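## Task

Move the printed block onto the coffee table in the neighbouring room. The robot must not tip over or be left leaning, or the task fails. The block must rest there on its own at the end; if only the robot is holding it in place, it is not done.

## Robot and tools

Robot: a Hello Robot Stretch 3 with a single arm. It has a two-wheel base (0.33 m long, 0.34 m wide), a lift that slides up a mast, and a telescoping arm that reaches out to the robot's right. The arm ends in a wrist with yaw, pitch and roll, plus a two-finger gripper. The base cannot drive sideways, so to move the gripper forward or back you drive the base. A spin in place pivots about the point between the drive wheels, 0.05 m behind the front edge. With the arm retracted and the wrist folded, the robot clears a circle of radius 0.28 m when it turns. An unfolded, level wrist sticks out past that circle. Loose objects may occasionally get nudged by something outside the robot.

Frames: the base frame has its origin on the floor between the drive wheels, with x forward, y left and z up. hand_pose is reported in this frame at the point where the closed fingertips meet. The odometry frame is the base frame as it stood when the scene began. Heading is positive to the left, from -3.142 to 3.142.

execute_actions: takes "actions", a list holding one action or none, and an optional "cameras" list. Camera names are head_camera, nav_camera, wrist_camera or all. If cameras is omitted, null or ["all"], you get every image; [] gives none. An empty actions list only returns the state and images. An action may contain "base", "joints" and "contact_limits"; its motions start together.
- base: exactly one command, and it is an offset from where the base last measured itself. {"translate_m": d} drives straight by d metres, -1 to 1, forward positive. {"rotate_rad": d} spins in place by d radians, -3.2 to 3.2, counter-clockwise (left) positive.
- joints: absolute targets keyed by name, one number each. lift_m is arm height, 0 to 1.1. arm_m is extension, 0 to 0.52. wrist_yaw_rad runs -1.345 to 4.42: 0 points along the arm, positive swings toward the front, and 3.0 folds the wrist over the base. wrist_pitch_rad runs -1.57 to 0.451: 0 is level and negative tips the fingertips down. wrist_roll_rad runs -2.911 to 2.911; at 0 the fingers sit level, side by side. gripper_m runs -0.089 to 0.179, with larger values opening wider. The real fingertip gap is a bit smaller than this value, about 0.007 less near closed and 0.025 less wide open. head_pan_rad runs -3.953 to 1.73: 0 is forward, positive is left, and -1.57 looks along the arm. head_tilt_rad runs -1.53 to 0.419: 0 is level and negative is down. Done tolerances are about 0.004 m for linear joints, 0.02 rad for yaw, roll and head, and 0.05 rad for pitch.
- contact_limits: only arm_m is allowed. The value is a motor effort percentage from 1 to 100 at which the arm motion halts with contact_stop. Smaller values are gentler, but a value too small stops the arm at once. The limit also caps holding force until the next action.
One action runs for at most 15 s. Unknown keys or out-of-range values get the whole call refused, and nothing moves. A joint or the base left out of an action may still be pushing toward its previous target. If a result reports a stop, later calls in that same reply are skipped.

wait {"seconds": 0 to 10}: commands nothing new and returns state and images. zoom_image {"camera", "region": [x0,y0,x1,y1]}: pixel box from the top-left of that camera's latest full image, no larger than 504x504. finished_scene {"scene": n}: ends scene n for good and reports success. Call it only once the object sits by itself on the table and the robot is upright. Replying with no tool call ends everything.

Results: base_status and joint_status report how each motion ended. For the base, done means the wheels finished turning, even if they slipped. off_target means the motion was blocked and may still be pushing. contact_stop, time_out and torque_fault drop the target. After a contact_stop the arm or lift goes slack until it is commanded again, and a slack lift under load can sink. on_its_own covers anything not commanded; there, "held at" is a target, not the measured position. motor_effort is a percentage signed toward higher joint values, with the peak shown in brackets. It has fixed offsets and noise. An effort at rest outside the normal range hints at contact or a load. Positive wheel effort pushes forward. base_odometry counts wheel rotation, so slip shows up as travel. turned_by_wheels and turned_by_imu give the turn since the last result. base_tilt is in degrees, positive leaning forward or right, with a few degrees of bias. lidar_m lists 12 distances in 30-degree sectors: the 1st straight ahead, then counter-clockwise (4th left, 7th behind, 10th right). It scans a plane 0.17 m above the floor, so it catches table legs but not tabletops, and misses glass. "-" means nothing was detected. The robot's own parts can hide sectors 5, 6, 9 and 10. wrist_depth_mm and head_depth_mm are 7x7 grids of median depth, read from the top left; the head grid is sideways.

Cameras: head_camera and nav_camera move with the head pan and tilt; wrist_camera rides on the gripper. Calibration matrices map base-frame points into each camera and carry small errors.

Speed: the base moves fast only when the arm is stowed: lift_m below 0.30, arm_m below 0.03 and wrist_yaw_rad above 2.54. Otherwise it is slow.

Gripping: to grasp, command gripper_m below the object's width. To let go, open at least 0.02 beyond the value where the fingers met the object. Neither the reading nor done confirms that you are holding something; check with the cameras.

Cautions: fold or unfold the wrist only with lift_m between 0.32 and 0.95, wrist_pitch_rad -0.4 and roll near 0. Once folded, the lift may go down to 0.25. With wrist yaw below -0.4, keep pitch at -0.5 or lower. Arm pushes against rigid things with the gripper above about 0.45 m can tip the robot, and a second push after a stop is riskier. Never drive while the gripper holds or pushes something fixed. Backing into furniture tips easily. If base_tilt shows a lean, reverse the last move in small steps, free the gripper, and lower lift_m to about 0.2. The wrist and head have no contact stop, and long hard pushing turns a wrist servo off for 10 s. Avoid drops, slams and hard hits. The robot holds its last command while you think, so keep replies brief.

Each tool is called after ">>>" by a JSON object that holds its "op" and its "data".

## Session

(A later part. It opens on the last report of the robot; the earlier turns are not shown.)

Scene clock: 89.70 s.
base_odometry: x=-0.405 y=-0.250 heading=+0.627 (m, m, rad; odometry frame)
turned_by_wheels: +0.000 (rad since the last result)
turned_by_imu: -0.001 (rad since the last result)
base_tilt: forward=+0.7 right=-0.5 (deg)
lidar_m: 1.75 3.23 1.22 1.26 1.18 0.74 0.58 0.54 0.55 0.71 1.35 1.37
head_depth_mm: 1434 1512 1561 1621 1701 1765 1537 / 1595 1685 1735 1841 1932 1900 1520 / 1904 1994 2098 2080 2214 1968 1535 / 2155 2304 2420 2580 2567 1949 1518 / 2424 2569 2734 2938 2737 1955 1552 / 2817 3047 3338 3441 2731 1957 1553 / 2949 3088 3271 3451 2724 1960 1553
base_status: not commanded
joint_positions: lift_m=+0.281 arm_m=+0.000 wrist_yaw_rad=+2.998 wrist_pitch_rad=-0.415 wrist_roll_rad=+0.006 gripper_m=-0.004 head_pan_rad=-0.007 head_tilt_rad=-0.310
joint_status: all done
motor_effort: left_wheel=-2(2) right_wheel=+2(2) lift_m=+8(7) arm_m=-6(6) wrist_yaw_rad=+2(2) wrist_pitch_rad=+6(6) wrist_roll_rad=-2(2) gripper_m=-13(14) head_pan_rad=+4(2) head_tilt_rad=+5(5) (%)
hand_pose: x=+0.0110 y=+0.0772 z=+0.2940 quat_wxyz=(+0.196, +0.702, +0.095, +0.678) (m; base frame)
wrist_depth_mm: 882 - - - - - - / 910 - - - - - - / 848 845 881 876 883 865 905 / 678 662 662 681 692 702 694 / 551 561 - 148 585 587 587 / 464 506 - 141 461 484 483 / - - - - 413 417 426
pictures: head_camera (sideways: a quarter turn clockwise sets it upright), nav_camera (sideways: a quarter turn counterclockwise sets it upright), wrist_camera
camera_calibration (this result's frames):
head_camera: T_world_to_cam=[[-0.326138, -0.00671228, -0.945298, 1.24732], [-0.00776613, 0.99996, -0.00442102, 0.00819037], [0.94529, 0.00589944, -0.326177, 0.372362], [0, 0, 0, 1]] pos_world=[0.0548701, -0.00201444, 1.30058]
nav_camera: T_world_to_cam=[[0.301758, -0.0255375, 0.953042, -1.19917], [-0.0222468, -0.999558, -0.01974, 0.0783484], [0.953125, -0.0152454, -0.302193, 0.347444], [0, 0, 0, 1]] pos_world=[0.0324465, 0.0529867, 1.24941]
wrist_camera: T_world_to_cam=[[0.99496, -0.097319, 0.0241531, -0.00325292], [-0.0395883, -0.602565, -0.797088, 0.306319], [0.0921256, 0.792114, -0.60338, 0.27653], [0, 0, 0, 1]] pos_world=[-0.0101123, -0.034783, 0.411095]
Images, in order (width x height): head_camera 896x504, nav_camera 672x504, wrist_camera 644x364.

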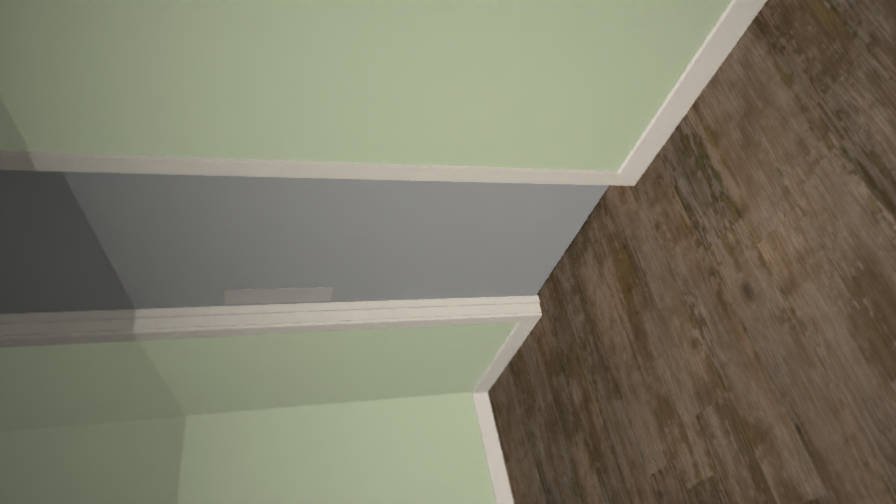

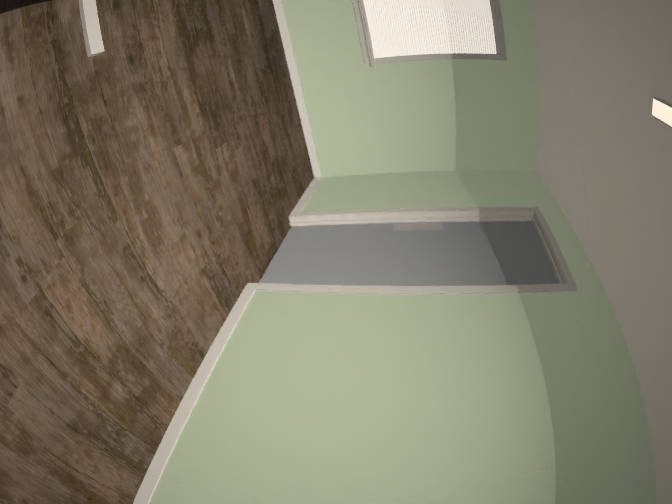

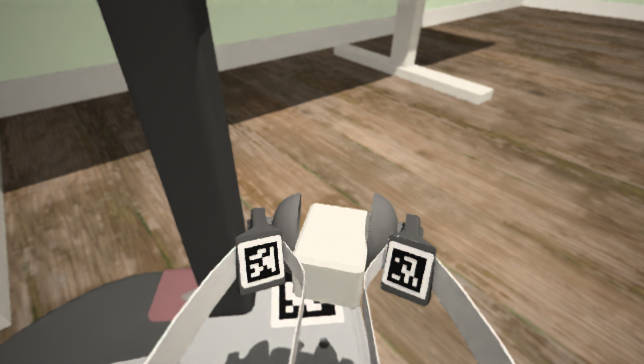

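>>> {"op": "execute_actions", "data": {"actions": [{"base":{"rotate_rad":0.197}}], "cameras": []}}

>>> {"op": "execute_actions", "data": {"actions": [{"base":{"translate_m":1.0}}], "cameras": []}}

>>> {"op": "execute_actions", "data": {"actions": [{"base":{"translate_m":1.0}}], "cameras": []}}

>>> {"op": "execute_actions", "data": {"actions": [{"base":{"translate_m":0.15}}], "cameras": []}}

>>> {"op": "execute_actions", "data": {"actions": [{"base":{"rotate_rad":-1.14},"joints":{"head_tilt_rad":-0.7}}], "cameras": ["head_camera","nav_camera"]}}

Scene clock: 101.80 s.
base_odometry: x=-0.405 y=-0.250 heading=+0.824 (m, m, rad; odometry frame)
turned_by_wheels: +0.197 (rad since the last result)
turned_by_imu: +0.195 (rad since the last result)
base_tilt: forward=+0.7 right=-0.5 (deg)
lidar_m: 2.26 3.23 1.22 1.20 0.74 0.70 0.55 0.54 0.58 0.86 1.35 1.45
head_depth_mm: 1885 1945 1893 1946 2040 1940 1547 / 2138 2255 2339 2391 2437 1959 1527 / 2459 2578 2721 2859 2713 1952 1528 / 2859 3088 3318 3553 2663 1965 1533 / 3009 3188 3359 3579 2722 1947 1547 / 2953 3095 3224 3395 2709 1963 1544 / 2746 2915 3092 3250 2703 1984 1535
base_status: done
joint_positions: lift_m=+0.281 arm_m=+0.000 wrist_yaw_rad=+2.998 wrist_pitch_rad=-0.415 wrist_roll_rad=+0.006 gripper_m=-0.004 head_pan_rad=-0.007 head_tilt_rad=-0.310
joint_status: not commanded
motor_effort: left_wheel=-2(10) right_wheel=+2(7) lift_m=+7(6) arm_m=-5(6) wrist_yaw_rad=+1(1) wrist_pitch_rad=+6(6) wrist_roll_rad=-2(2) gripper_m=-13(14) head_pan_rad=+3(3) head_tilt_rad=+5(5) (%)
hand_pose: x=+0.0110 y=+0.0772 z=+0.2940 quat_wxyz=(+0.196, +0.702, +0.095, +0.678) (m; base frame)
wrist_depth_mm: 886 - - - - - - / 916 - - - - - - / 744 852 868 893 878 905 876 / 637 667 688 688 688 703 703 / 511 557 - 149 601 568 581 / 459 502 - 141 452 487 494 / - - - - 426 421 423
pictures: none
No camera images: the call's "cameras" was empty. Leave "cameras" out to get every camera's image.

Scene clock: 106.90 s.
base_odometry: x=+0.275 y=+0.484 heading=+0.824 (m, m, rad; odometry frame)
turned_by_wheels: +0.000 (rad since the last result)
turned_by_imu: -0.003 (rad since the last result)
base_tilt: forward=+0.7 right=-0.6 (deg)
lidar_m: 1.62 2.32 2.05 1.61 1.09 1.57 1.48 1.45 1.21 0.95 0.94 1.00
head_depth_mm: 1313 1358 1415 1457 1522 1587 1534 / 1492 1555 1621 1699 1818 1812 1545 / 1634 1703 1795 1906 2022 1957 1533 / 2008 2101 2231 2380 2431 1970 1540 / 2143 2281 2365 2557 2563 1973 1542 / 2063 2186 2285 2412 2497 1960 1543 / 1995 2080 2171 2320 2425 1968 1541
base_status: done
joint_positions: lift_m=+0.281 arm_m=+0.000 wrist_yaw_rad=+2.998 wrist_pitch_rad=-0.415 wrist_roll_rad=+0.006 gripper_m=-0.004 head_pan_rad=-0.007 head_tilt_rad=-0.309
joint_status: not commanded
motor_effort: left_wheel=-2(6) right_wheel=+2(6) lift_m=+7(7) arm_m=-6(6) wrist_yaw_rad=+2(1) wrist_pitch_rad=+6(6) wrist_roll_rad=-2(2) gripper_m=-13(14) head_pan_rad=+3(3) head_tilt_rad=+5(6) (%)
hand_pose: x=+0.0109 y=+0.0772 z=+0.2940 quat_wxyz=(+0.196, +0.702, +0.095, +0.678) (m; base frame)
wrist_depth_mm: - - - - - - - / - - - - - - - / 846 855 851 875 858 865 896 / 678 665 665 686 702 682 712 / 551 550 - 149 586 568 584 / 470 502 - 141 463 491 492 / - - - - 418 420 420
pictures: none
No camera images: the call's "cameras" was empty. Leave "cameras" out to get every camera's image.

Scene clock: 112.00 s.
base_odometry: x=+0.954 y=+1.218 heading=+0.824 (m, m, rad; odometry frame)
turned_by_wheels: +0.000 (rad since the last result)
turned_by_imu: -0.003 (rad since the last result)
base_tilt: forward=+0.7 right=-0.6 (deg)
lidar_m: 0.84 1.41 1.51 2.03 2.01 1.69 2.39 1.51 0.69 0.60 0.61 0.65
head_depth_mm: 646 662 691 726 773 828 893 / 753 786 821 855 900 946 996 / 889 931 977 1026 1094 1167 1228 / 1079 1148 1217 1294 1399 1500 1480 / 1262 1334 1416 1504 1604 1710 1529 / 1230 1283 1358 1443 1525 1626 1535 / 1184 1234 1307 1362 1447 1523 1565
base_status: done
joint_positions: lift_m=+0.281 arm_m=+0.000 wrist_yaw_rad=+2.998 wrist_pitch_rad=-0.415 wrist_roll_rad=+0.006 gripper_m=-0.004 head_pan_rad=-0.007 head_tilt_rad=-0.309
joint_status: not commanded
motor_effort: left_wheel=-2(6) right_wheel=+2(6) lift_m=+7(7) arm_m=-6(6) wrist_yaw_rad=+1(1) wrist_pitch_rad=+6(6) wrist_roll_rad=-2(2) gripper_m=-13(14) head_pan_rad=+2(4) head_tilt_rad=+5(5) (%)
hand_pose: x=+0.0109 y=+0.0772 z=+0.2940 quat_wxyz=(+0.196, +0.702, +0.095, +0.678) (m; base frame)
wrist_depth_mm: - - - - - - - / - - - - - - - / 825 877 866 875 862 903 904 / 649 679 684 693 694 687 724 / 548 550 - 149 596 574 571 / 469 502 - 140 457 476 489 / - - - - 422 419 419
pictures: none
No camera images: the call's "cameras" was empty. Leave "cameras" out to get every camera's image.

Scene clock: 114.20 s.
base_odometry: x=+1.056 y=+1.328 heading=+0.824 (m, m, rad; odometry frame)
turned_by_wheels: +0.000 (rad since the last result)
turned_by_imu: -0.001 (rad since the last result)
base_tilt: forward=+0.7 right=-0.6 (deg)
lidar_m: 0.73 1.27 1.36 2.01 2.08 1.81 2.53 1.33 0.64 0.56 0.54 0.58
head_depth_mm: 576 597 616 641 658 674 709 / 662 690 718 750 786 827 867 / 779 814 856 907 960 1016 1080 / 944 999 1064 1140 1219 1313 1409 / 1136 1193 1269 1345 1454 1534 1556 / 1104 1164 1215 1284 1376 1449 1500 / 1065 1112 1174 1239 1313 1378 1456
base_status: done
joint_positions: lift_m=+0.281 arm_m=+0.000 wrist_yaw_rad=+2.998 wrist_pitch_rad=-0.415 wrist_roll_rad=+0.006 gripper_m=-0.004 head_pan_rad=-0.007 head_tilt_rad=-0.309
joint_status: not commanded
motor_effort: left_wheel=-2(8) right_wheel=+2(7) lift_m=+7(6) arm_m=-5(6) wrist_yaw_rad=+2(2) wrist_pitch_rad=+6(6) wrist_roll_rad=-2(2) gripper_m=-14(13) head_pan_rad=+4(2) head_tilt_rad=+5(5) (%)
hand_pose: x=+0.0109 y=+0.0772 z=+0.2940 quat_wxyz=(+0.196, +0.702, +0.095, +0.678) (m; base frame)
wrist_depth_mm: - - - - - - - / - - - - - - - / 836 871 859 867 856 870 896 / 672 664 684 671 704 709 713 / 558 562 - 149 580 577 583 / 466 495 - 141 453 487 485 / - - - - 425 424 425
pictures: none
No camera images: the call's "cameras" was empty. Leave "cameras" out to get every camera's image.

Scene clock: 116.17 s.
base_odometry: x=+1.056 y=+1.328 heading=-0.316 (m, m, rad; odometry frame)
turned_by_wheels: -1.140 (rad since the last result)
turned_by_imu: -1.135 (rad since the last result)
base_tilt: forward=+0.6 right=-0.5 (deg)
lidar_m: 0.55 0.57 0.65 1.27 1.32 1.83 2.05 1.80 2.59 1.74 0.64 0.56
head_depth_mm: 434 486 555 643 767 956 1156 / 433 485 555 646 770 952 1153 / 434 486 555 644 772 961 1161 / 434 487 555 646 772 960 1157 / 434 487 556 647 775 957 1158 / 434 487 558 650 776 962 1167 / 435 488 556 650 775 966 1154
base_status: done
joint_positions: lift_m=+0.281 arm_m=+0.000 wrist_yaw_rad=+2.998 wrist_pitch_rad=-0.415 wrist_roll_rad=+0.006 gripper_m=-0.004 head_pan_rad=-0.007 head_tilt_rad=-0.692
joint_status: all done
motor_effort: left_wheel=+2(9) right_wheel=-1(5) lift_m=+8(7) arm_m=-6(7) wrist_yaw_rad=+2(1) wrist_pitch_rad=+6(6) wrist_roll_rad=-2(2) gripper_m=-13(13) head_pan_rad=+2(2) head_tilt_rad=-4(31) (%)
hand_pose: x=+0.0109 y=+0.0772 z=+0.2940 quat_wxyz=(+0.196, +0.702, +0.095, +0.678) (m; base frame)
wrist_depth_mm: - - - - - 711 489 / - - - - - 712 513 / 839 849 889 858 878 707 558 / 670 677 677 701 685 663 591 / 545 554 - 148 589 568 561 / 469 498 - 141 454 484 488 / - - - - 415 419 421
pictures: head_camera (sideways: a quarter turn clockwise sets it upright), nav_camera (sideways: a quarter turn counterclockwise sets it upright)
camera_calibration (this result's frames):
head_camera: T_world_to_cam=[[-0.654986, -0.00460251, -0.755627, 1.00196], [-0.0086574, 0.999962, 0.00141358, 0.000599046], [0.755591, 0.00746764, -0.655001, 0.801365], [0, 0, 0, 1]] pos_world=[0.0507731, -0.00197178, 1.28201]
nav_camera: T_world_to_cam=[[0.635244, -0.027686, 0.771815, -0.964838], [-0.0281984, -0.999522, -0.0126454, 0.0691401], [0.771797, -0.0137311, -0.635721, 0.782531], [0, 0, 0, 1]] pos_world=[0.0109021, 0.0531396, 1.24302]
Images, in order (width x height): head_camera 896x504, nav_camera 672x504.

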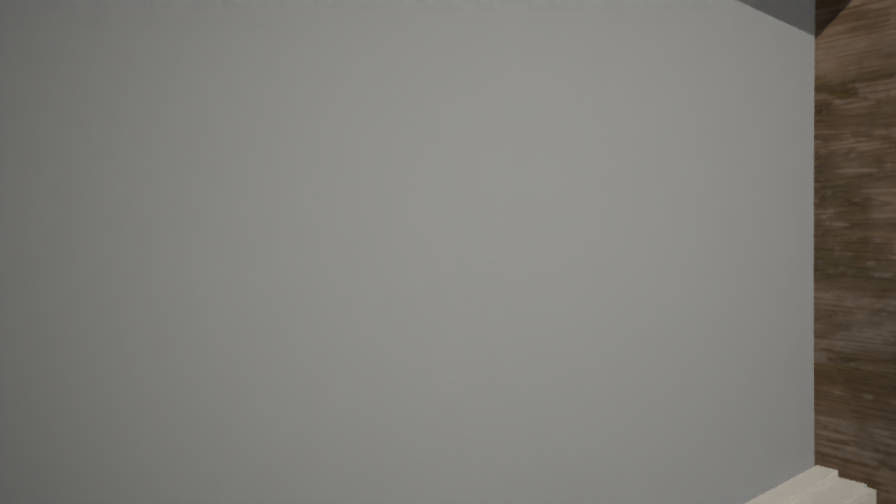

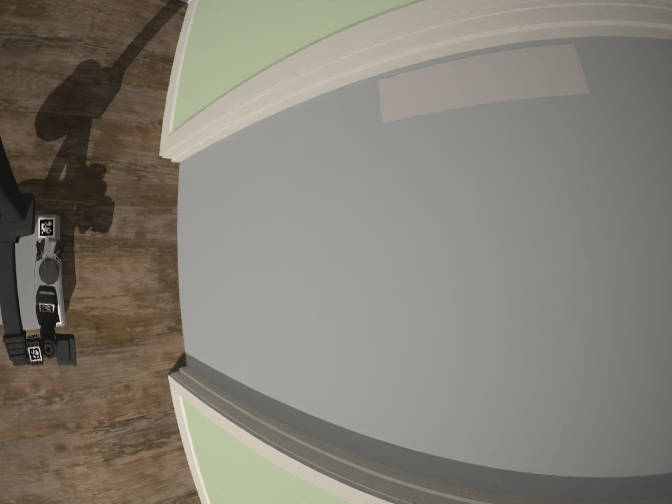

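Well aligned.

>>> {"op": "execute_actions", "data": {"actions": [{"base":{"translate_m":0.35}}], "cameras": []}}

>>> {"op": "execute_actions", "data": {"actions": [{"joints":{"lift_m":0.32}}], "cameras": []}}

>>> {"op": "execute_actions", "data": {"actions": [{"base":{"translate_m":1.0}}], "cameras": []}}

>>> {"op": "execute_actions", "data": {"actions": [{"base":{"translate_m":0.6},"joints":{"head_pan_rad":-1.6,"head_tilt_rad":-0.5}}], "cameras": ["nav_camera","head_camera"]}}

Scene clock: 124.80 s.
base_odometry: x=+1.388 y=+1.219 heading=-0.316 (m, m, rad; odometry frame)
turned_by_wheels: +0.000 (rad since the last result)
turned_by_imu: -0.002 (rad since the last result)
base_tilt: forward=+0.7 right=-0.5 (deg)
lidar_m: 0.20 0.20 0.28 0.44 1.32 1.82 2.41 2.12 2.58 0.47 0.27 0.20
head_depth_mm: - - - - - 297 364 / - - - - - 298 365 / - - - - - 298 365 / - - - - - 299 366 / - - - - - 299 367 / - - - - - 300 368 / - - - - - 300 367
base_status: done
joint_positions: lift_m=+0.281 arm_m=+0.000 wrist_yaw_rad=+2.998 wrist_pitch_rad=-0.415 wrist_roll_rad=+0.006 gripper_m=-0.004 head_pan_rad=-0.007 head_tilt_rad=-0.692
joint_status: not commanded
motor_effort: left_wheel=+2(10) right_wheel=-1(3) lift_m=+8(7) arm_m=-5(5) wrist_yaw_rad=+1(2) wrist_pitch_rad=+6(6) wrist_roll_rad=-2(2) gripper_m=-13(14) head_pan_rad=+3(2) head_tilt_rad=-4(4) (%)
hand_pose: x=+0.0109 y=+0.0772 z=+0.2940 quat_wxyz=(+0.196, +0.702, +0.095, +0.678) (m; base frame)
wrist_depth_mm: - - - - 426 307 216 / - - - - 468 312 218 / 840 846 865 802 496 313 218 / 664 669 695 686 556 317 220 / 548 550 - 149 462 320 221 / 475 504 - 141 451 320 222 / - - - - 418 305 225
pictures: none
No camera images: the call's "cameras" was empty. Leave "cameras" out to get every camera's image.

Scene clock: 125.97 s.
base_odometry: x=+1.388 y=+1.219 heading=-0.316 (m, m, rad; odometry frame)
turned_by_wheels: +0.000 (rad since the last result)
turned_by_imu: +0.000 (rad since the last result)
base_tilt: forward=+0.7 right=-0.5 (deg)
lidar_m: 0.20 0.20 0.28 0.44 1.32 1.82 2.41 2.11 2.58 0.47 0.27 0.20
head_depth_mm: - - - - - 298 365 / - - - - - 298 365 / - - - - - 298 365 / - - - - - 299 366 / - - - - - 299 367 / - - - - - 300 368 / - - - - - 300 368
base_status: not commanded
joint_positions: lift_m=+0.319 arm_m=+0.000 wrist_yaw_rad=+2.998 wrist_pitch_rad=-0.415 wrist_roll_rad=+0.006 gripper_m=-0.004 head_pan_rad=-0.007 head_tilt_rad=-0.692
joint_status: all done
motor_effort: left_wheel=+2(2) right_wheel=-1(1) lift_m=+27(29) arm_m=-6(6) wrist_yaw_rad=+2(1) wrist_pitch_rad=+6(6) wrist_roll_rad=-2(2) gripper_m=-12(13) head_pan_rad=+3(3) head_tilt_rad=-4(5) (%)
hand_pose: x=+0.0109 y=+0.0772 z=+0.3326 quat_wxyz=(+0.196, +0.702, +0.096, +0.678) (m; base frame)
wrist_depth_mm: - - - - 430 307 217 / - - - - 462 311 217 / 929 934 959 892 495 311 219 / 719 728 748 703 557 317 220 / 600 616 - 148 459 319 222 / 512 525 - 141 498 324 223 / 460 - - - 455 306 225
pictures: none
No camera images: the call's "cameras" was empty. Leave "cameras" out to get every camera's image.

Scene clock: 137.00 s.
base_odometry: x=+2.339 y=+0.909 heading=-0.316 (m, m, rad; odometry frame)
turned_by_wheels: +0.000 (rad since the last result)
turned_by_imu: +0.000 (rad since the last result)
base_tilt: forward=+0.6 right=-0.5 (deg)
lidar_m: - - 0.15 0.24 1.33 1.84 2.55 2.24 2.58 0.21 0.15 -
head_depth_mm: - - - - - - - / - - - - - - - / - - - - - - - / - - - - - - - / - - - - - - - / - - - - - - - / - - - - - - -
base_status: done
joint_positions: lift_m=+0.320 arm_m=+0.000 wrist_yaw_rad=+3.002 wrist_pitch_rad=-0.418 wrist_roll_rad=+0.006 gripper_m=-0.004 head_pan_rad=-0.010 head_tilt_rad=-0.696
joint_status: not commanded
motor_effort: left_wheel=+11(80) right_wheel=+8(45) lift_m=+20(27) arm_m=-1(6) wrist_yaw_rad=-1(7) wrist_pitch_rad=+7(8) wrist_roll_rad=-2(2) gripper_m=-14(14) head_pan_rad=+5(19) head_tilt_rad=-2(4) (%)
hand_pose: x=+0.0099 y=+0.0773 z=+0.3324 quat_wxyz=(+0.195, +0.702, +0.098, +0.678) (m; base frame)
wrist_depth_mm: - - - 421 177 100 70 / - - - 462 178 101 71 / 921 937 959 502 181 102 71 / 730 718 761 567 183 103 71 / 597 612 - 149 151 103 72 / 513 518 - 141 217 104 72 / 457 - - - 191 99 73
pictures: none
No camera images: the call's "cameras" was empty. Leave "cameras" out to get every camera's image.

Scene clock: 143.97 s.
base_odometry: x=+2.909 y=+0.723 heading=-0.315 (m, m, rad; odometry frame)
turned_by_wheels: +0.001 (rad since the last result)
turned_by_imu: -0.198 (rad since the last result)
base_tilt: forward=+0.6 right=-0.6 (deg)
lidar_m: - - 0.15 0.19 1.28 1.56 2.52 2.22 2.77 0.44 0.15 -
head_depth_mm: 2305 2525 2814 2664 1970 1575 1315 / 2305 2509 2762 2662 1974 1568 1315 / 2205 2419 2705 2696 2000 1574 1324 / 2178 2410 2666 2697 1995 1589 1311 / 2168 2341 2568 2592 1863 605 688 / 344 368 399 441 487 545 609 / 328 353 383 416 447 421 388
base_status: translate_m off_target (by the wheels' count: +0.5998 of +0.6000)
joint_positions: lift_m=+0.320 arm_m=+0.000 wrist_yaw_rad=+3.000 wrist_pitch_rad=-0.418 wrist_roll_rad=+0.006 gripper_m=-0.004 head_pan_rad=-1.576 head_tilt_rad=-0.510
joint_status: head_pan_rad off_target (ended at -1.576, target -1.600); the others done
on_its_own: left_wheel is at rest, and its effort (+38) is outside its rest range (-18 to +18)
motor_effort: left_wheel=+38(46) right_wheel=+6(35) lift_m=+19(18) arm_m=-1(0) wrist_yaw_rad=+1(1) wrist_pitch_rad=+7(7) wrist_roll_rad=-2(2) gripper_m=-14(13) head_pan_rad=-11(85) head_tilt_rad=+6(63) (%)
hand_pose: x=+0.0103 y=+0.0772 z=+0.3325 quat_wxyz=(+0.196, +0.702, +0.097, +0.678) (m; base frame)
wrist_depth_mm: - - 426 321 167 113 86 / - - 472 351 175 116 88 / 932 901 509 381 182 120 90 / 731 729 591 414 190 124 92 / 616 614 - 149 173 128 94 / 505 521 - 141 237 131 96 / 461 - - - 220 128 98
pictures: head_camera (sideways: a quarter turn clockwise sets it upright), nav_camera (sideways: a quarter turn counterclockwise sets it upright)
camera_calibration (this result's frames):
head_camera: T_world_to_cam=[[-0.00640339, 0.507454, -0.861655, 1.13624], [0.999946, 0.0102537, -0.00139242, -0.00190036], [0.00812854, -0.861618, -0.507492, 0.614023], [0, 0, 0, 1]] pos_world=[0.00418491, -0.0475148, 1.29065]
nav_camera: T_world_to_cam=[[-0.0259032, -0.485156, 0.874044, -1.09409], [-0.99958, 0.0239623, -0.0163228, 0.0798566], [-0.013025, -0.874099, -0.485573, 0.591975], [0, 0, 0, 1]] pos_world=[0.0591931, -0.0152733, 1.24503]
Images, in order (width x height): head_camera 896x504, nav_camera 672x504.

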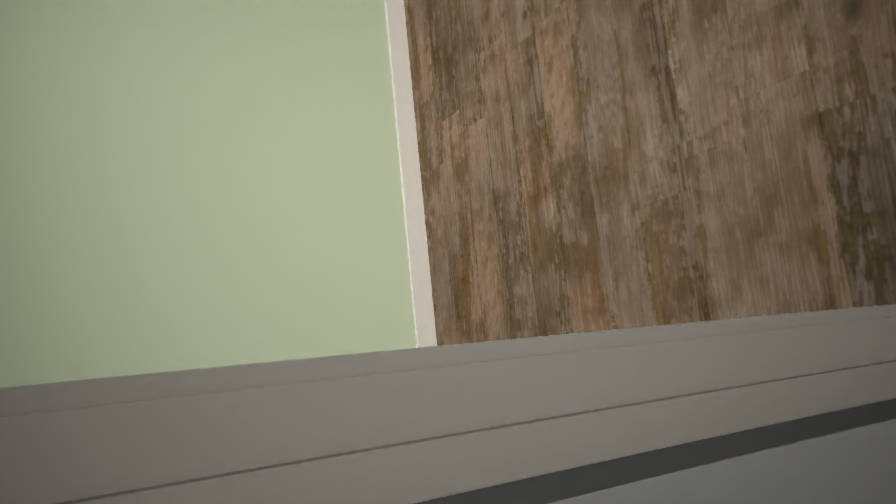

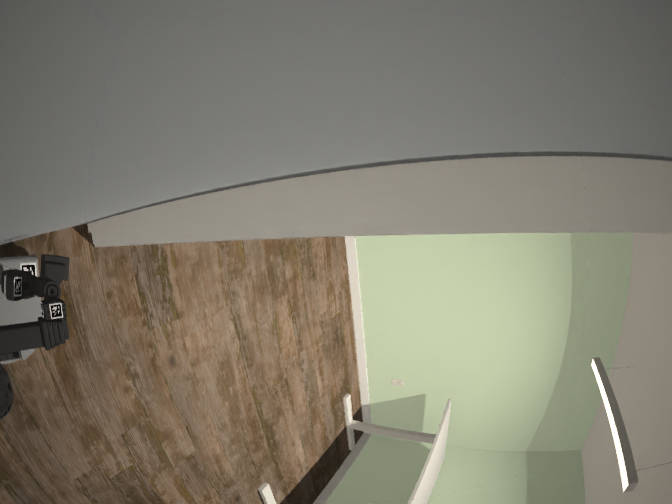

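>>> {"op": "execute_actions", "data": {"actions": [{"base":{"translate_m":-0.5},"joints":{"head_pan_rad":0,"lift_m":0.28}}], "cameras": []}}

>>> {"op": "execute_actions", "data": {"actions": [{"base":{"rotate_rad":0.4}}], "cameras": []}}

>>> {"op": "execute_actions", "data": {"actions": [{"base":{"translate_m":0.35}}], "cameras": []}}

>>> {"op": "execute_actions", "data": {"actions": [{"base":{"rotate_rad":-0.2}}], "cameras": ["nav_camera"]}}

Scene clock: 155.47 s.
base_odometry: x=+2.434 y=+0.878 heading=-0.315 (m, m, rad; odometry frame)
turned_by_wheels: +0.000 (rad since the last result)
turned_by_imu: -0.001 (rad since the last result)
base_tilt: forward=+0.6 right=-0.5 (deg)
lidar_m: 0.57 0.57 0.59 1.14 1.19 1.45 2.04 1.83 2.48 2.58 0.87 0.63
head_depth_mm: 483 526 581 646 729 837 979 / 474 517 570 632 710 812 946 / 466 505 555 615 693 786 912 / 458 496 545 603 674 765 885 / 448 488 533 588 657 744 852 / 442 477 523 572 639 722 822 / 435 469 511 561 625 701 798
base_status: done
joint_positions: lift_m=+0.281 arm_m=+0.000 wrist_yaw_rad=+3.000 wrist_pitch_rad=-0.418 wrist_roll_rad=+0.006 gripper_m=-0.004 head_pan_rad=-0.007 head_tilt_rad=-0.495
joint_status: all done
motor_effort: left_wheel=+0(29) right_wheel=+0(6) lift_m=+7(16) arm_m=+0(0) wrist_yaw_rad=+0(0) wrist_pitch_rad=+7(7) wrist_roll_rad=-2(2) gripper_m=-13(14) head_pan_rad=+2(39) head_tilt_rad=-3(5) (%)
hand_pose: x=+0.0103 y=+0.0772 z=+0.2933 quat_wxyz=(+0.196, +0.702, +0.097, +0.678) (m; base frame)
wrist_depth_mm: 938 - - - 870 601 478 / - - - - 909 618 498 / 853 852 857 848 835 615 546 / 660 670 691 696 688 638 573 / 555 558 - 150 585 573 548 / 468 501 - 141 448 484 485 / - - - - 427 426 425
pictures: none
No camera images: the call's "cameras" was empty. Leave "cameras" out to get every camera's image.

Scene clock: 156.70 s.
base_odometry: x=+2.434 y=+0.878 heading=+0.085 (m, m, rad; odometry frame)
turned_by_wheels: +0.400 (rad since the last result)
turned_by_imu: +0.398 (rad since the last result)
base_tilt: forward=+0.7 right=-0.5 (deg)
lidar_m: 0.57 0.59 0.91 1.19 1.34 2.04 2.03 1.83 2.58 1.07 0.68 0.57
head_depth_mm: 432 468 510 560 623 698 795 / 440 476 522 575 639 721 826 / 450 489 534 590 660 744 857 / 459 498 548 607 678 771 892 / 468 510 559 624 699 799 927 / 478 521 574 640 721 816 910 / 488 534 581 626 670 730 835
base_status: done
joint_positions: lift_m=+0.281 arm_m=+0.000 wrist_yaw_rad=+3.000 wrist_pitch_rad=-0.418 wrist_roll_rad=+0.006 gripper_m=-0.004 head_pan_rad=-0.007 head_tilt_rad=-0.495
joint_status: not commanded
motor_effort: left_wheel=-3(8) right_wheel=+2(5) lift_m=+7(7) arm_m=+0(1) wrist_yaw_rad=+0(0) wrist_pitch_rad=+7(7) wrist_roll_rad=-2(2) gripper_m=-13(13) head_pan_rad=+3(3) head_tilt_rad=-3(3) (%)
hand_pose: x=+0.0103 y=+0.0772 z=+0.2933 quat_wxyz=(+0.196, +0.702, +0.097, +0.678) (m; base frame)
wrist_depth_mm: - - - - - - 686 / - - - - - - 659 / 843 813 866 869 879 877 667 / 671 676 675 691 691 711 618 / 553 557 - 149 583 574 559 / 466 508 - 140 452 489 490 / - - - - 419 418 425
pictures: none
No camera images: the call's "cameras" was empty. Leave "cameras" out to get every camera's image.

Scene clock: 159.70 s.
base_odometry: x=+2.783 y=+0.907 heading=+0.085 (m, m, rad; odometry frame)
turned_by_wheels: +0.000 (rad since the last result)
turned_by_imu: -0.001 (rad since the last result)
base_tilt: forward=+0.7 right=-0.5 (deg)
lidar_m: 0.23 0.26 0.30 1.11 1.26 2.08 2.38 2.16 2.66 0.50 0.27 0.23
head_depth_mm: - - - - - - - / - - - - - - 289 / - - - - - - 296 / - - - - - - 303 / - - - - - - 314 / - - - - - 290 327 / - - - - - 296 339
base_status: done
joint_positions: lift_m=+0.281 arm_m=+0.000 wrist_yaw_rad=+3.000 wrist_pitch_rad=-0.418 wrist_roll_rad=+0.006 gripper_m=-0.004 head_pan_rad=-0.007 head_tilt_rad=-0.495
joint_status: not commanded
motor_effort: left_wheel=-2(6) right_wheel=+2(8) lift_m=+7(7) arm_m=+0(0) wrist_yaw_rad=+0(0) wrist_pitch_rad=+7(7) wrist_roll_rad=-2(2) gripper_m=-14(14) head_pan_rad=+3(3) head_tilt_rad=-3(2) (%)
hand_pose: x=+0.0103 y=+0.0772 z=+0.2933 quat_wxyz=(+0.196, +0.702, +0.097, +0.678) (m; base frame)
wrist_depth_mm: - - - - 956 307 255 / - - - - 867 299 274 / 830 852 866 879 729 327 293 / 667 669 692 693 631 353 302 / 554 542 - 149 465 389 295 / 471 502 - 140 446 422 292 / - - - - 418 404 284
pictures: none
No camera images: the call's "cameras" was empty. Leave "cameras" out to get every camera's image.

Scene clock: 160.77 s.
base_odometry: x=+2.783 y=+0.907 heading=-0.115 (m, m, rad; odometry frame)
turned_by_wheels: -0.200 (rad since the last result)
turned_by_imu: -0.199 (rad since the last result)
base_tilt: forward=+0.7 right=-0.5 (deg)
lidar_m: 0.23 0.24 0.30 0.62 1.16 1.61 2.37 2.16 2.75 0.62 0.32 0.24
head_depth_mm: - - - - - - 296 / - - - - - - 297 / - - - - - - 298 / - - - - - - 299 / - - - - - - 299 / - - - - - - 297 / - - - - - - 298
base_status: done
joint_positions: lift_m=+0.281 arm_m=+0.000 wrist_yaw_rad=+3.000 wrist_pitch_rad=-0.418 wrist_roll_rad=+0.006 gripper_m=-0.004 head_pan_rad=-0.007 head_tilt_rad=-0.495
joint_status: not commanded
motor_effort: left_wheel=+2(8) right_wheel=-1(5) lift_m=+7(7) arm_m=-1(1) wrist_yaw_rad=+0(0) wrist_pitch_rad=+7(7) wrist_roll_rad=-2(2) gripper_m=-14(13) head_pan_rad=+3(4) head_tilt_rad=-3(3) (%)
hand_pose: x=+0.0103 y=+0.0772 z=+0.2933 quat_wxyz=(+0.196, +0.702, +0.097, +0.678) (m; base frame)
wrist_depth_mm: - - - - 419 288 254 / - - - - 424 313 256 / 858 857 841 886 393 345 255 / 670 677 672 680 419 371 255 / 555 556 - 149 447 377 258 / 471 506 - 141 450 378 262 / - - - - 418 362 264
pictures: nav_camera (sideways: a quarter turn counterclockwise sets it upright)
camera_calibration (this result's frames):
nav_camera: T_world_to_cam=[[0.472013, -0.0266971, 0.881187, -1.10644], [-0.02554, -0.999536, -0.016602, 0.0742787], [0.881221, -0.0146692, -0.472476, 0.569479], [0, 0, 0, 1]] pos_world=[0.0223166, 0.0530592, 1.24528]
Images, in order (width x height): nav_camera 672x504.

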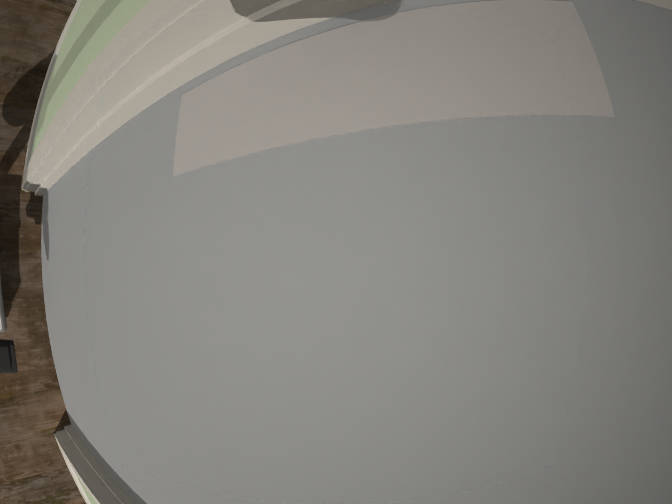

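>>> {"op": "execute_actions", "data": {"actions": [{"base":{"translate_m":0.6},"joints":{"lift_m":0.31}}], "cameras": ["nav_camera"]}}

Scene clock: 170.43 s.
base_odometry: x=+3.378 y=+0.839 heading=-0.115 (m, m, rad; odometry frame)
turned_by_wheels: +0.000 (rad since the last result)
turned_by_imu: -0.050 (rad since the last result)
base_tilt: forward=+0.6 right=-0.5 (deg)
lidar_m: - - 0.15 0.19 1.15 1.54 2.55 2.31 2.78 0.25 0.15 -
head_depth_mm: - - - - - - - / - - - - - - - / - - - - - - - / - - - - - - - / - - - - - - - / - - - - - - - / - - - - - - -
base_status: translate_m off_target (by the wheels' count: +0.5998 of +0.6000)
joint_positions: lift_m=+0.310 arm_m=+0.000 wrist_yaw_rad=+3.002 wrist_pitch_rad=-0.419 wrist_roll_rad=+0.006 gripper_m=-0.004 head_pan_rad=+0.018 head_tilt_rad=-0.487
joint_status: all done
on_its_own: left_wheel is at rest, and its effort (+26) is outside its rest range (-18 to +18)
motor_effort: left_wheel=+26(65) right_wheel=+8(33) lift_m=+20(29) arm_m=+0(0) wrist_yaw_rad=-1(8) wrist_pitch_rad=+7(8) wrist_roll_rad=-2(2) gripper_m=-13(13) head_pan_rad=-7(16) head_tilt_rad=-7(10) (%)
hand_pose: x=+0.0100 y=+0.0772 z=+0.3223 quat_wxyz=(+0.196, +0.702, +0.098, +0.678) (m; base frame)
wrist_depth_mm: 966 - - 278 159 94 67 / - - - 306 161 96 68 / 884 916 841 334 165 97 69 / 695 721 681 368 168 98 69 / 595 585 - 148 143 99 70 / 500 515 - 141 215 101 71 / 452 - - - 183 97 72
pictures: nav_camera (sideways: a quarter turn counterclockwise sets it upright)
camera_calibration (this result's frames):
nav_camera: T_world_to_cam=[[0.465255, -0.0150617, 0.885049, -1.11144], [-0.000496335, -0.99986, -0.0167546, 0.0743249], [0.885177, 0.0073559, -0.465197, 0.559983], [0, 0, 0, 1]] pos_world=[0.0214557, 0.0534551, 1.24543]
Images, in order (width x height): nav_camera 672x504.

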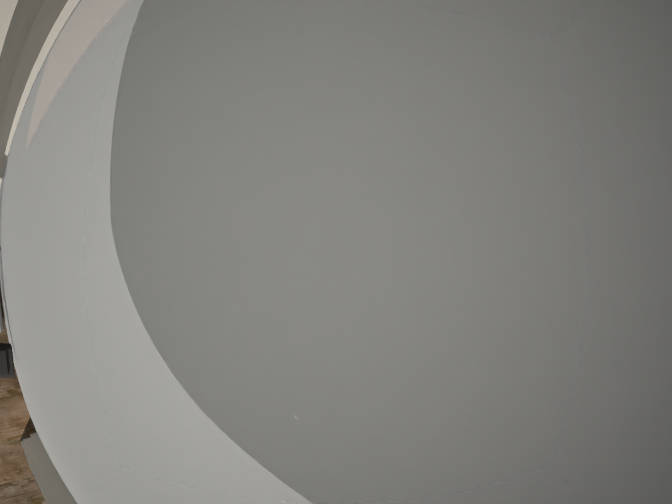

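>>> {"op": "execute_actions", "data": {"actions": [{"base":{"translate_m":-0.3}}], "cameras": []}}

>>> {"op": "execute_actions", "data": {"actions": [{"base":{"rotate_rad":1.62},"joints":{"head_pan_rad":-1.57,"head_tilt_rad":-0.9}}], "cameras": []}}

>>> {"op": "execute_actions", "data": {"actions": [{"base":{"translate_m":0.13}}], "cameras": ["nav_camera"]}}

>>> {"op": "execute_actions", "data": {"actions": [{"joints":{"arm_m":0.5},"contact_limits":{"arm_m":100}}], "cameras": ["nav_camera"]}}

Scene clock: 185.80 s.
base_odometry: x=+3.080 y=+0.873 heading=-0.115 (m, m, rad; odometry frame)
turned_by_wheels: +0.000 (rad since the last result)
turned_by_imu: -0.001 (rad since the last result)
base_tilt: forward=+0.7 right=-0.6 (deg)
lidar_m: 0.35 0.36 0.37 0.95 1.14 1.53 2.25 2.05 2.79 1.21 0.52 0.37
head_depth_mm: - 289 312 345 386 440 506 / - 289 311 345 385 438 506 / - 289 310 344 384 436 503 / - 288 309 342 384 435 503 / - 287 309 342 382 434 500 / - 287 308 340 381 433 497 / - 286 307 340 381 429 496
base_status: done
joint_positions: lift_m=+0.310 arm_m=+0.000 wrist_yaw_rad=+3.002 wrist_pitch_rad=-0.419 wrist_roll_rad=+0.006 gripper_m=-0.004 head_pan_rad=+0.007 head_tilt_rad=-0.494
joint_status: not commanded
motor_effort: left_wheel=+0(19) right_wheel=+1(6) lift_m=+20(20) arm_m=+0(0) wrist_yaw_rad=-1(1) wrist_pitch_rad=+7(7) wrist_roll_rad=-2(2) gripper_m=-13(13) head_pan_rad=-2(8) head_tilt_rad=-4(8) (%)
hand_pose: x=+0.0100 y=+0.0772 z=+0.3223 quat_wxyz=(+0.196, +0.702, +0.098, +0.678) (m; base frame)
wrist_depth_mm: 941 - - - 668 400 310 / - - - - 691 391 335 / 886 909 919 939 716 395 361 / 718 707 722 735 679 431 376 / 591 600 - 149 576 467 382 / 505 521 - 141 484 500 391 / 447 - - - 447 449 397
pictures: none
No camera images: the call's "cameras" was empty. Leave "cameras" out to get every camera's image.

Scene clock: 189.30 s.
base_odometry: x=+3.080 y=+0.873 heading=+1.505 (m, m, rad; odometry frame)
turned_by_wheels: +1.620 (rad since the last result)
turned_by_imu: +1.615 (rad since the last result)
base_tilt: forward=+0.7 right=-0.5 (deg)
lidar_m: 1.11 1.15 1.59 2.25 2.34 2.75 1.03 0.50 0.37 0.35 0.37 0.37
head_depth_mm: 294 335 401 497 653 954 1122 / 295 336 401 499 656 963 1149 / 296 336 402 500 657 966 1166 / 296 337 402 502 661 972 1161 / 297 337 404 502 664 979 1130 / 297 338 404 503 667 924 1115 / 298 339 404 505 646 782 1099
base_status: done
joint_positions: lift_m=+0.310 arm_m=+0.000 wrist_yaw_rad=+3.002 wrist_pitch_rad=-0.419 wrist_roll_rad=+0.006 gripper_m=-0.004 head_pan_rad=-1.563 head_tilt_rad=-0.889
joint_status: all done
motor_effort: left_wheel=-3(7) right_wheel=+2(3) lift_m=+19(20) arm_m=+0(0) wrist_yaw_rad=+0(1) wrist_pitch_rad=+7(7) wrist_roll_rad=-2(2) gripper_m=-13(13) head_pan_rad=-3(41) head_tilt_rad=-6(34) (%)
hand_pose: x=+0.0100 y=+0.0772 z=+0.3223 quat_wxyz=(+0.196, +0.702, +0.098, +0.678) (m; base frame)
wrist_depth_mm: - - - - - - - / - - - - - - - / 885 900 935 954 966 925 968 / 712 720 716 729 747 742 757 / 592 583 - 148 641 606 616 / 507 527 - 140 479 513 516 / 456 - - - 445 447 459
pictures: none
No camera images: the call's "cameras" was empty. Leave "cameras" out to get every camera's image.

Scene clock: 191.83 s.
base_odometry: x=+3.089 y=+1.003 heading=+1.505 (m, m, rad; odometry frame)
turned_by_wheels: +0.000 (rad since the last result)
turned_by_imu: -0.001 (rad since the last result)
base_tilt: forward=+0.7 right=-0.6 (deg)
lidar_m: 0.98 1.02 1.41 2.25 2.34 2.88 1.04 0.50 0.37 0.36 0.30 0.39
head_depth_mm: 296 336 401 499 658 959 1125 / 296 337 403 501 659 966 1137 / 297 338 403 502 664 974 1166 / 297 337 404 503 666 980 1168 / 297 338 404 503 652 860 1116 / 297 339 396 466 522 691 1100 / 292 321 343 379 470 734 1098
base_status: done
joint_positions: lift_m=+0.310 arm_m=+0.000 wrist_yaw_rad=+3.002 wrist_pitch_rad=-0.419 wrist_roll_rad=+0.006 gripper_m=-0.004 head_pan_rad=-1.563 head_tilt_rad=-0.889
joint_status: not commanded
motor_effort: left_wheel=-2(5) right_wheel=+2(5) lift_m=+20(20) arm_m=+0(0) wrist_yaw_rad=+0(1) wrist_pitch_rad=+7(7) wrist_roll_rad=-2(2) gripper_m=-13(13) head_pan_rad=-3(3) head_tilt_rad=-6(6) (%)
hand_pose: x=+0.0100 y=+0.0772 z=+0.3223 quat_wxyz=(+0.196, +0.702, +0.098, +0.678) (m; base frame)
wrist_depth_mm: - - - - - - - / - - - - - - - / 878 904 906 909 926 933 931 / 729 704 732 735 736 754 752 / 586 597 - 148 627 623 604 / 513 525 - 140 485 523 525 / 449 - - - 445 459 457
pictures: nav_camera (sideways: a quarter turn counterclockwise sets it upright)
camera_calibration (this result's frames):
nav_camera: T_world_to_cam=[[-0.0174312, -0.774361, 0.632503, -0.779308], [-0.999841, 0.0158119, -0.00819644, 0.0692725], [-0.00365408, -0.632546, -0.774514, 0.967773], [0, 0, 0, 1]] pos_world=[0.0592135, 0.00760008, 1.24304]
Images, in order (width x height): nav_camera 672x504.

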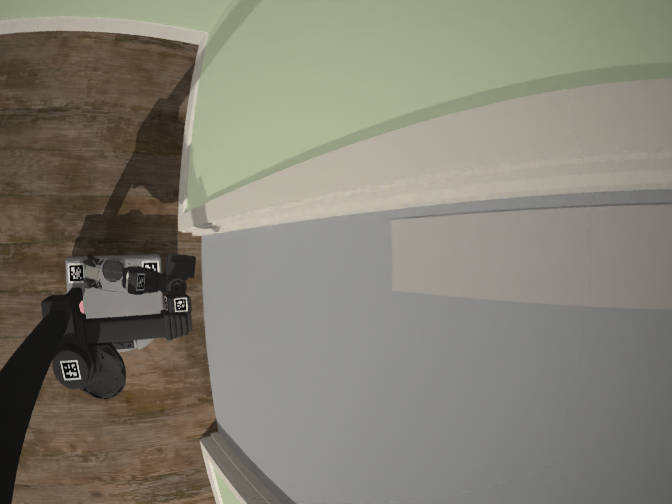

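Scene clock: 196.70 s.
base_odometry: x=+3.089 y=+1.003 heading=+1.505 (m, m, rad; odometry frame)
turned_by_wheels: +0.000 (rad since the last result)
turned_by_imu: -0.020 (rad since the last result)
base_tilt: forward=+0.7 right=-0.5 (deg)
lidar_m: 0.98 1.02 1.38 2.25 2.33 2.90 1.12 0.77 0.77 0.90 0.30 0.39
head_depth_mm: 766 861 978 1133 1349 1262 1119 / 832 945 1094 1298 1418 1258 1142 / 2246 2266 1264 1517 1427 1264 1140 / 2348 2418 1976 1697 1411 1245 1141 / 2328 2424 1981 1665 1429 1014 1115 / 2344 2432 1969 1569 552 691 1099 / 2322 2285 359 394 466 729 1102
base_status: not commanded
joint_positions: lift_m=+0.310 arm_m=+0.500 wrist_yaw_rad=+3.000 wrist_pitch_rad=-0.420 wrist_roll_rad=+0.006 gripper_m=-0.004 head_pan_rad=-1.567 head_tilt_rad=-0.895
joint_status: all done
motor_effort: left_wheel=+0(26) right_wheel=+0(22) lift_m=+20(19) arm_m=+4(72) wrist_yaw_rad=+0(69) wrist_pitch_rad=+8(9) wrist_roll_rad=-2(2) gripper_m=-13(13) head_pan_rad=-1(2) head_tilt_rad=-3(6) (%)
contact_limits: arm_m 73 (drawing in: default 34, maximum 55; extending or still: default 44, maximum 73)
hand_pose: x=+0.0104 y=-0.4227 z=+0.3222 quat_wxyz=(+0.196, +0.702, +0.098, +0.678) (m; base frame)
wrist_depth_mm: - - - - - 193 150 / - - - - - 202 158 / 918 901 - 934 920 217 172 / 720 720 - 743 721 219 191 / 586 593 - 149 295 230 234 / 503 514 498 145 461 258 290 / 442 444 441 442 375 323 351
pictures: nav_camera (sideways: a quarter turn counterclockwise sets it upright)
camera_calibration (this result's frames):
nav_camera: T_world_to_cam=[[-0.0201388, -0.777953, 0.628, -0.773423], [-0.99978, 0.0193751, -0.00805971, 0.069094], [-0.00589749, -0.628024, -0.778172, 0.972543], [0, 0, 0, 1]] pos_world=[0.0592385, 0.00775468, 1.24307]
Images, in order (width x height): nav_camera 672x504.

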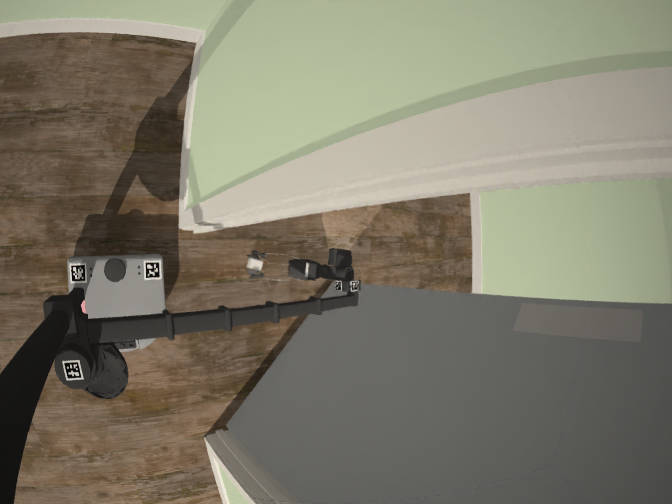

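Opened (latch broke free). Retract, reposition, drive through.

>>> {"op": "execute_actions", "data": {"actions": [{"base":{"translate_m":-0.2},"joints":{"arm_m":0}}], "cameras": []}}

>>> {"op": "execute_actions", "data": {"actions": [{"base":{"rotate_rad":-1.55},"joints":{"head_tilt_rad":-0.5}}], "cameras": []}}

>>> {"op": "execute_actions", "data": {"actions": [{"base":{"translate_m":1.0}}], "cameras": []}}

>>> {"op": "execute_actions", "data": {"actions": [{"base":{"translate_m":0.75}}], "cameras": ["nav_camera","head_camera"]}}

Scene clock: 207.73 s.
base_odometry: x=+3.076 y=+0.803 heading=+1.505 (m, m, rad; odometry frame)
turned_by_wheels: +0.000 (rad since the last result)
turned_by_imu: -0.001 (rad since the last result)
base_tilt: forward=+0.7 right=-0.6 (deg)
lidar_m: 1.04 1.22 1.66 2.25 2.33 2.69 1.11 0.61 0.62 0.73 0.46 0.43
head_depth_mm: 618 692 789 919 1099 1231 1120 / 671 759 883 1040 1290 1252 1152 / 742 848 997 1210 1402 1255 1159 / 815 956 1152 1459 1433 1267 1179 / 2322 2325 1967 1663 1448 1264 1128 / 2338 2433 2003 1691 1441 1269 1130 / 2321 2445 1997 1686 1436 959 1100
base_status: done
joint_positions: lift_m=+0.310 arm_m=+0.000 wrist_yaw_rad=+3.000 wrist_pitch_rad=-0.420 wrist_roll_rad=+0.006 gripper_m=-0.004 head_pan_rad=-1.567 head_tilt_rad=-0.895
joint_status: all done
motor_effort: left_wheel=+0(4) right_wheel=+1(3) lift_m=+19(20) arm_m=-7(6) wrist_yaw_rad=+0(0) wrist_pitch_rad=+7(7) wrist_roll_rad=-2(2) gripper_m=-13(14) head_pan_rad=-2(2) head_tilt_rad=-3(3) (%)
hand_pose: x=+0.0104 y=+0.0767 z=+0.3222 quat_wxyz=(+0.196, +0.702, +0.098, +0.678) (m; base frame)
wrist_depth_mm: - - - - - - - / - - - - - - - / 895 887 922 934 947 954 931 / 722 714 728 745 729 752 755 / 593 599 - 149 638 611 618 / 504 517 - 141 486 520 530 / 442 - - - 452 444 453
pictures: none
No camera images: the call's "cameras" was empty. Leave "cameras" out to get every camera's image.

Scene clock: 211.13 s.
base_odometry: x=+3.076 y=+0.803 heading=-0.045 (m, m, rad; odometry frame)
turned_by_wheels: -1.550 (rad since the last result)
turned_by_imu: -1.547 (rad since the last result)
base_tilt: forward=+0.7 right=-0.5 (deg)
lidar_m: 0.75 0.45 0.43 1.16 1.23 1.71 2.25 2.02 2.67 1.00 0.61 0.62
head_depth_mm: 2217 2427 2673 2733 1998 1564 1304 / 2202 2409 2661 2719 1987 1583 1306 / 2213 2428 2686 2701 1999 1579 1318 / 2216 2437 2721 2713 2007 1582 1319 / 1981 1951 1966 1977 1873 1547 1307 / 1099 1100 1095 1100 1107 1105 1101 / 763 764 765 764 764 768 858
base_status: done
joint_positions: lift_m=+0.310 arm_m=+0.000 wrist_yaw_rad=+3.000 wrist_pitch_rad=-0.420 wrist_roll_rad=+0.006 gripper_m=-0.004 head_pan_rad=-1.567 head_tilt_rad=-0.507
joint_status: all done
motor_effort: left_wheel=+2(6) right_wheel=-1(4) lift_m=+20(19) arm_m=-7(7) wrist_yaw_rad=+0(1) wrist_pitch_rad=+7(7) wrist_roll_rad=-2(2) gripper_m=-14(13) head_pan_rad=-2(2) head_tilt_rad=+4(31) (%)
hand_pose: x=+0.0104 y=+0.0767 z=+0.3222 quat_wxyz=(+0.196, +0.702, +0.098, +0.678) (m; base frame)
wrist_depth_mm: - - - - 776 420 356 / - - - - 768 413 404 / 894 923 907 932 767 450 837 / 714 724 726 720 672 492 704 / 581 595 - 149 607 564 616 / 507 518 - 141 489 519 523 / 451 - - - 445 452 448
pictures: none
No camera images: the call's "cameras" was empty. Leave "cameras" out to get every camera's image.

Scene clock: 222.47 s.
base_odometry: x=+4.075 y=+0.759 heading=-0.045 (m, m, rad; odometry frame)
turned_by_wheels: +0.000 (rad since the last result)
turned_by_imu: -0.009 (rad since the last result)
base_tilt: forward=+0.7 right=-0.6 (deg)
lidar_m: 1.52 1.59 1.20 1.16 0.85 0.67 3.25 0.60 0.27 0.21 0.21 0.22
head_depth_mm: - - - - 292 330 398 / - - - - - 306 360 / - - - - - 291 328 / - - - - - - 304 / - - - - - - 290 / - - - - - - - / - - - - - - -
base_status: done
joint_positions: lift_m=+0.310 arm_m=+0.000 wrist_yaw_rad=+2.998 wrist_pitch_rad=-0.420 wrist_roll_rad=+0.006 gripper_m=-0.004 head_pan_rad=-1.567 head_tilt_rad=-0.506
joint_status: not commanded
motor_effort: left_wheel=+1(13) right_wheel=-1(18) lift_m=+19(20) arm_m=+3(6) wrist_yaw_rad=+1(5) wrist_pitch_rad=+7(7) wrist_roll_rad=-2(2) gripper_m=-14(14) head_pan_rad=-2(1) head_tilt_rad=+3(4) (%)
hand_pose: x=+0.0109 y=+0.0772 z=+0.3221 quat_wxyz=(+0.197, +0.702, +0.097, +0.677) (m; base frame)
wrist_depth_mm: 810 - - - - - - / 769 - - - - - - / 770 925 897 907 924 934 986 / 690 729 734 730 733 741 741 / 595 589 - 149 616 608 609 / 510 530 - 140 486 515 520 / 448 - - - 446 451 449
pictures: none
No camera images: the call's "cameras" was empty. Leave "cameras" out to get every camera's image.

Scene clock: 231.20 s.
base_odometry: x=+4.824 y=+0.725 heading=-0.045 (m, m, rad; odometry frame)
turned_by_wheels: +0.000 (rad since the last result)
turned_by_imu: -0.003 (rad since the last result)
base_tilt: forward=+0.7 right=-0.5 (deg)
lidar_m: 0.77 0.81 1.11 1.15 1.20 1.38 1.37 0.59 1.94 1.95 1.09 0.80
head_depth_mm: 2252 2503 2601 2372 1996 1588 1306 / 2287 2423 2619 2392 1992 1573 1311 / 2283 2477 2638 2405 2027 1582 1312 / 2292 2463 2699 2744 2021 1581 1319 / 2277 2485 2681 2696 2027 1603 1320 / 2306 2479 2732 2743 2025 1588 1316 / 2218 2236 2231 2210 1983 1602 1312
base_status: done
joint_positions: lift_m=+0.310 arm_m=+0.000 wrist_yaw_rad=+2.998 wrist_pitch_rad=-0.420 wrist_roll_rad=+0.006 gripper_m=-0.004 head_pan_rad=-1.567 head_tilt_rad=-0.506
joint_status: not commanded
motor_effort: left_wheel=+1(6) right_wheel=-1(3) lift_m=+19(20) arm_m=+4(3) wrist_yaw_rad=+2(2) wrist_pitch_rad=+7(8) wrist_roll_rad=-2(2) gripper_m=-13(14) head_pan_rad=-2(2) head_tilt_rad=+3(4) (%)
hand_pose: x=+0.0109 y=+0.0772 z=+0.3221 quat_wxyz=(+0.197, +0.702, +0.097, +0.677) (m; base frame)
wrist_depth_mm: - - - - - - 828 / - - - - - - 826 / 888 907 917 929 940 953 798 / 713 713 733 738 732 742 754 / 600 579 - 148 615 610 610 / 497 516 - 140 486 512 512 / 451 - - - 444 445 452
pictures: head_camera (sideways: a quarter turn clockwise sets it upright), nav_camera (sideways: a quarter turn counterclockwise sets it upright)
camera_calibration (this result's frames):
head_camera: T_world_to_cam=[[-0.011124, 0.503752, -0.863776, 1.13903], [0.999807, 0.0195799, -0.00145693, -0.00181551], [0.0161787, -0.863626, -0.503873, 0.609265], [0, 0, 0, 1]] pos_world=[0.00462866, -0.0475773, 1.29086]
nav_camera: T_world_to_cam=[[-0.0213895, -0.481706, 0.876072, -1.09676], [-0.999759, 0.0145634, -0.0164016, 0.0799604], [-0.00485784, -0.876212, -0.481901, 0.587148], [0, 0, 0, 1]] pos_world=[0.0593343, -0.0150155, 1.2451]
Images, in order (width x height): head_camera 896x504, nav_camera 672x504.

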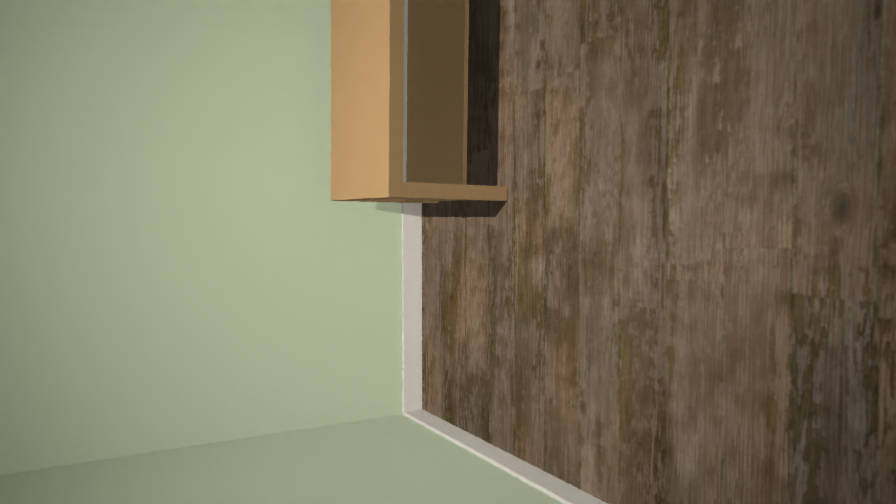

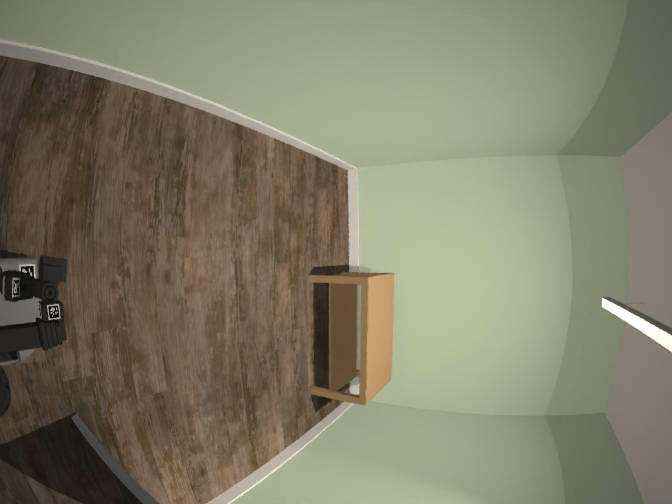

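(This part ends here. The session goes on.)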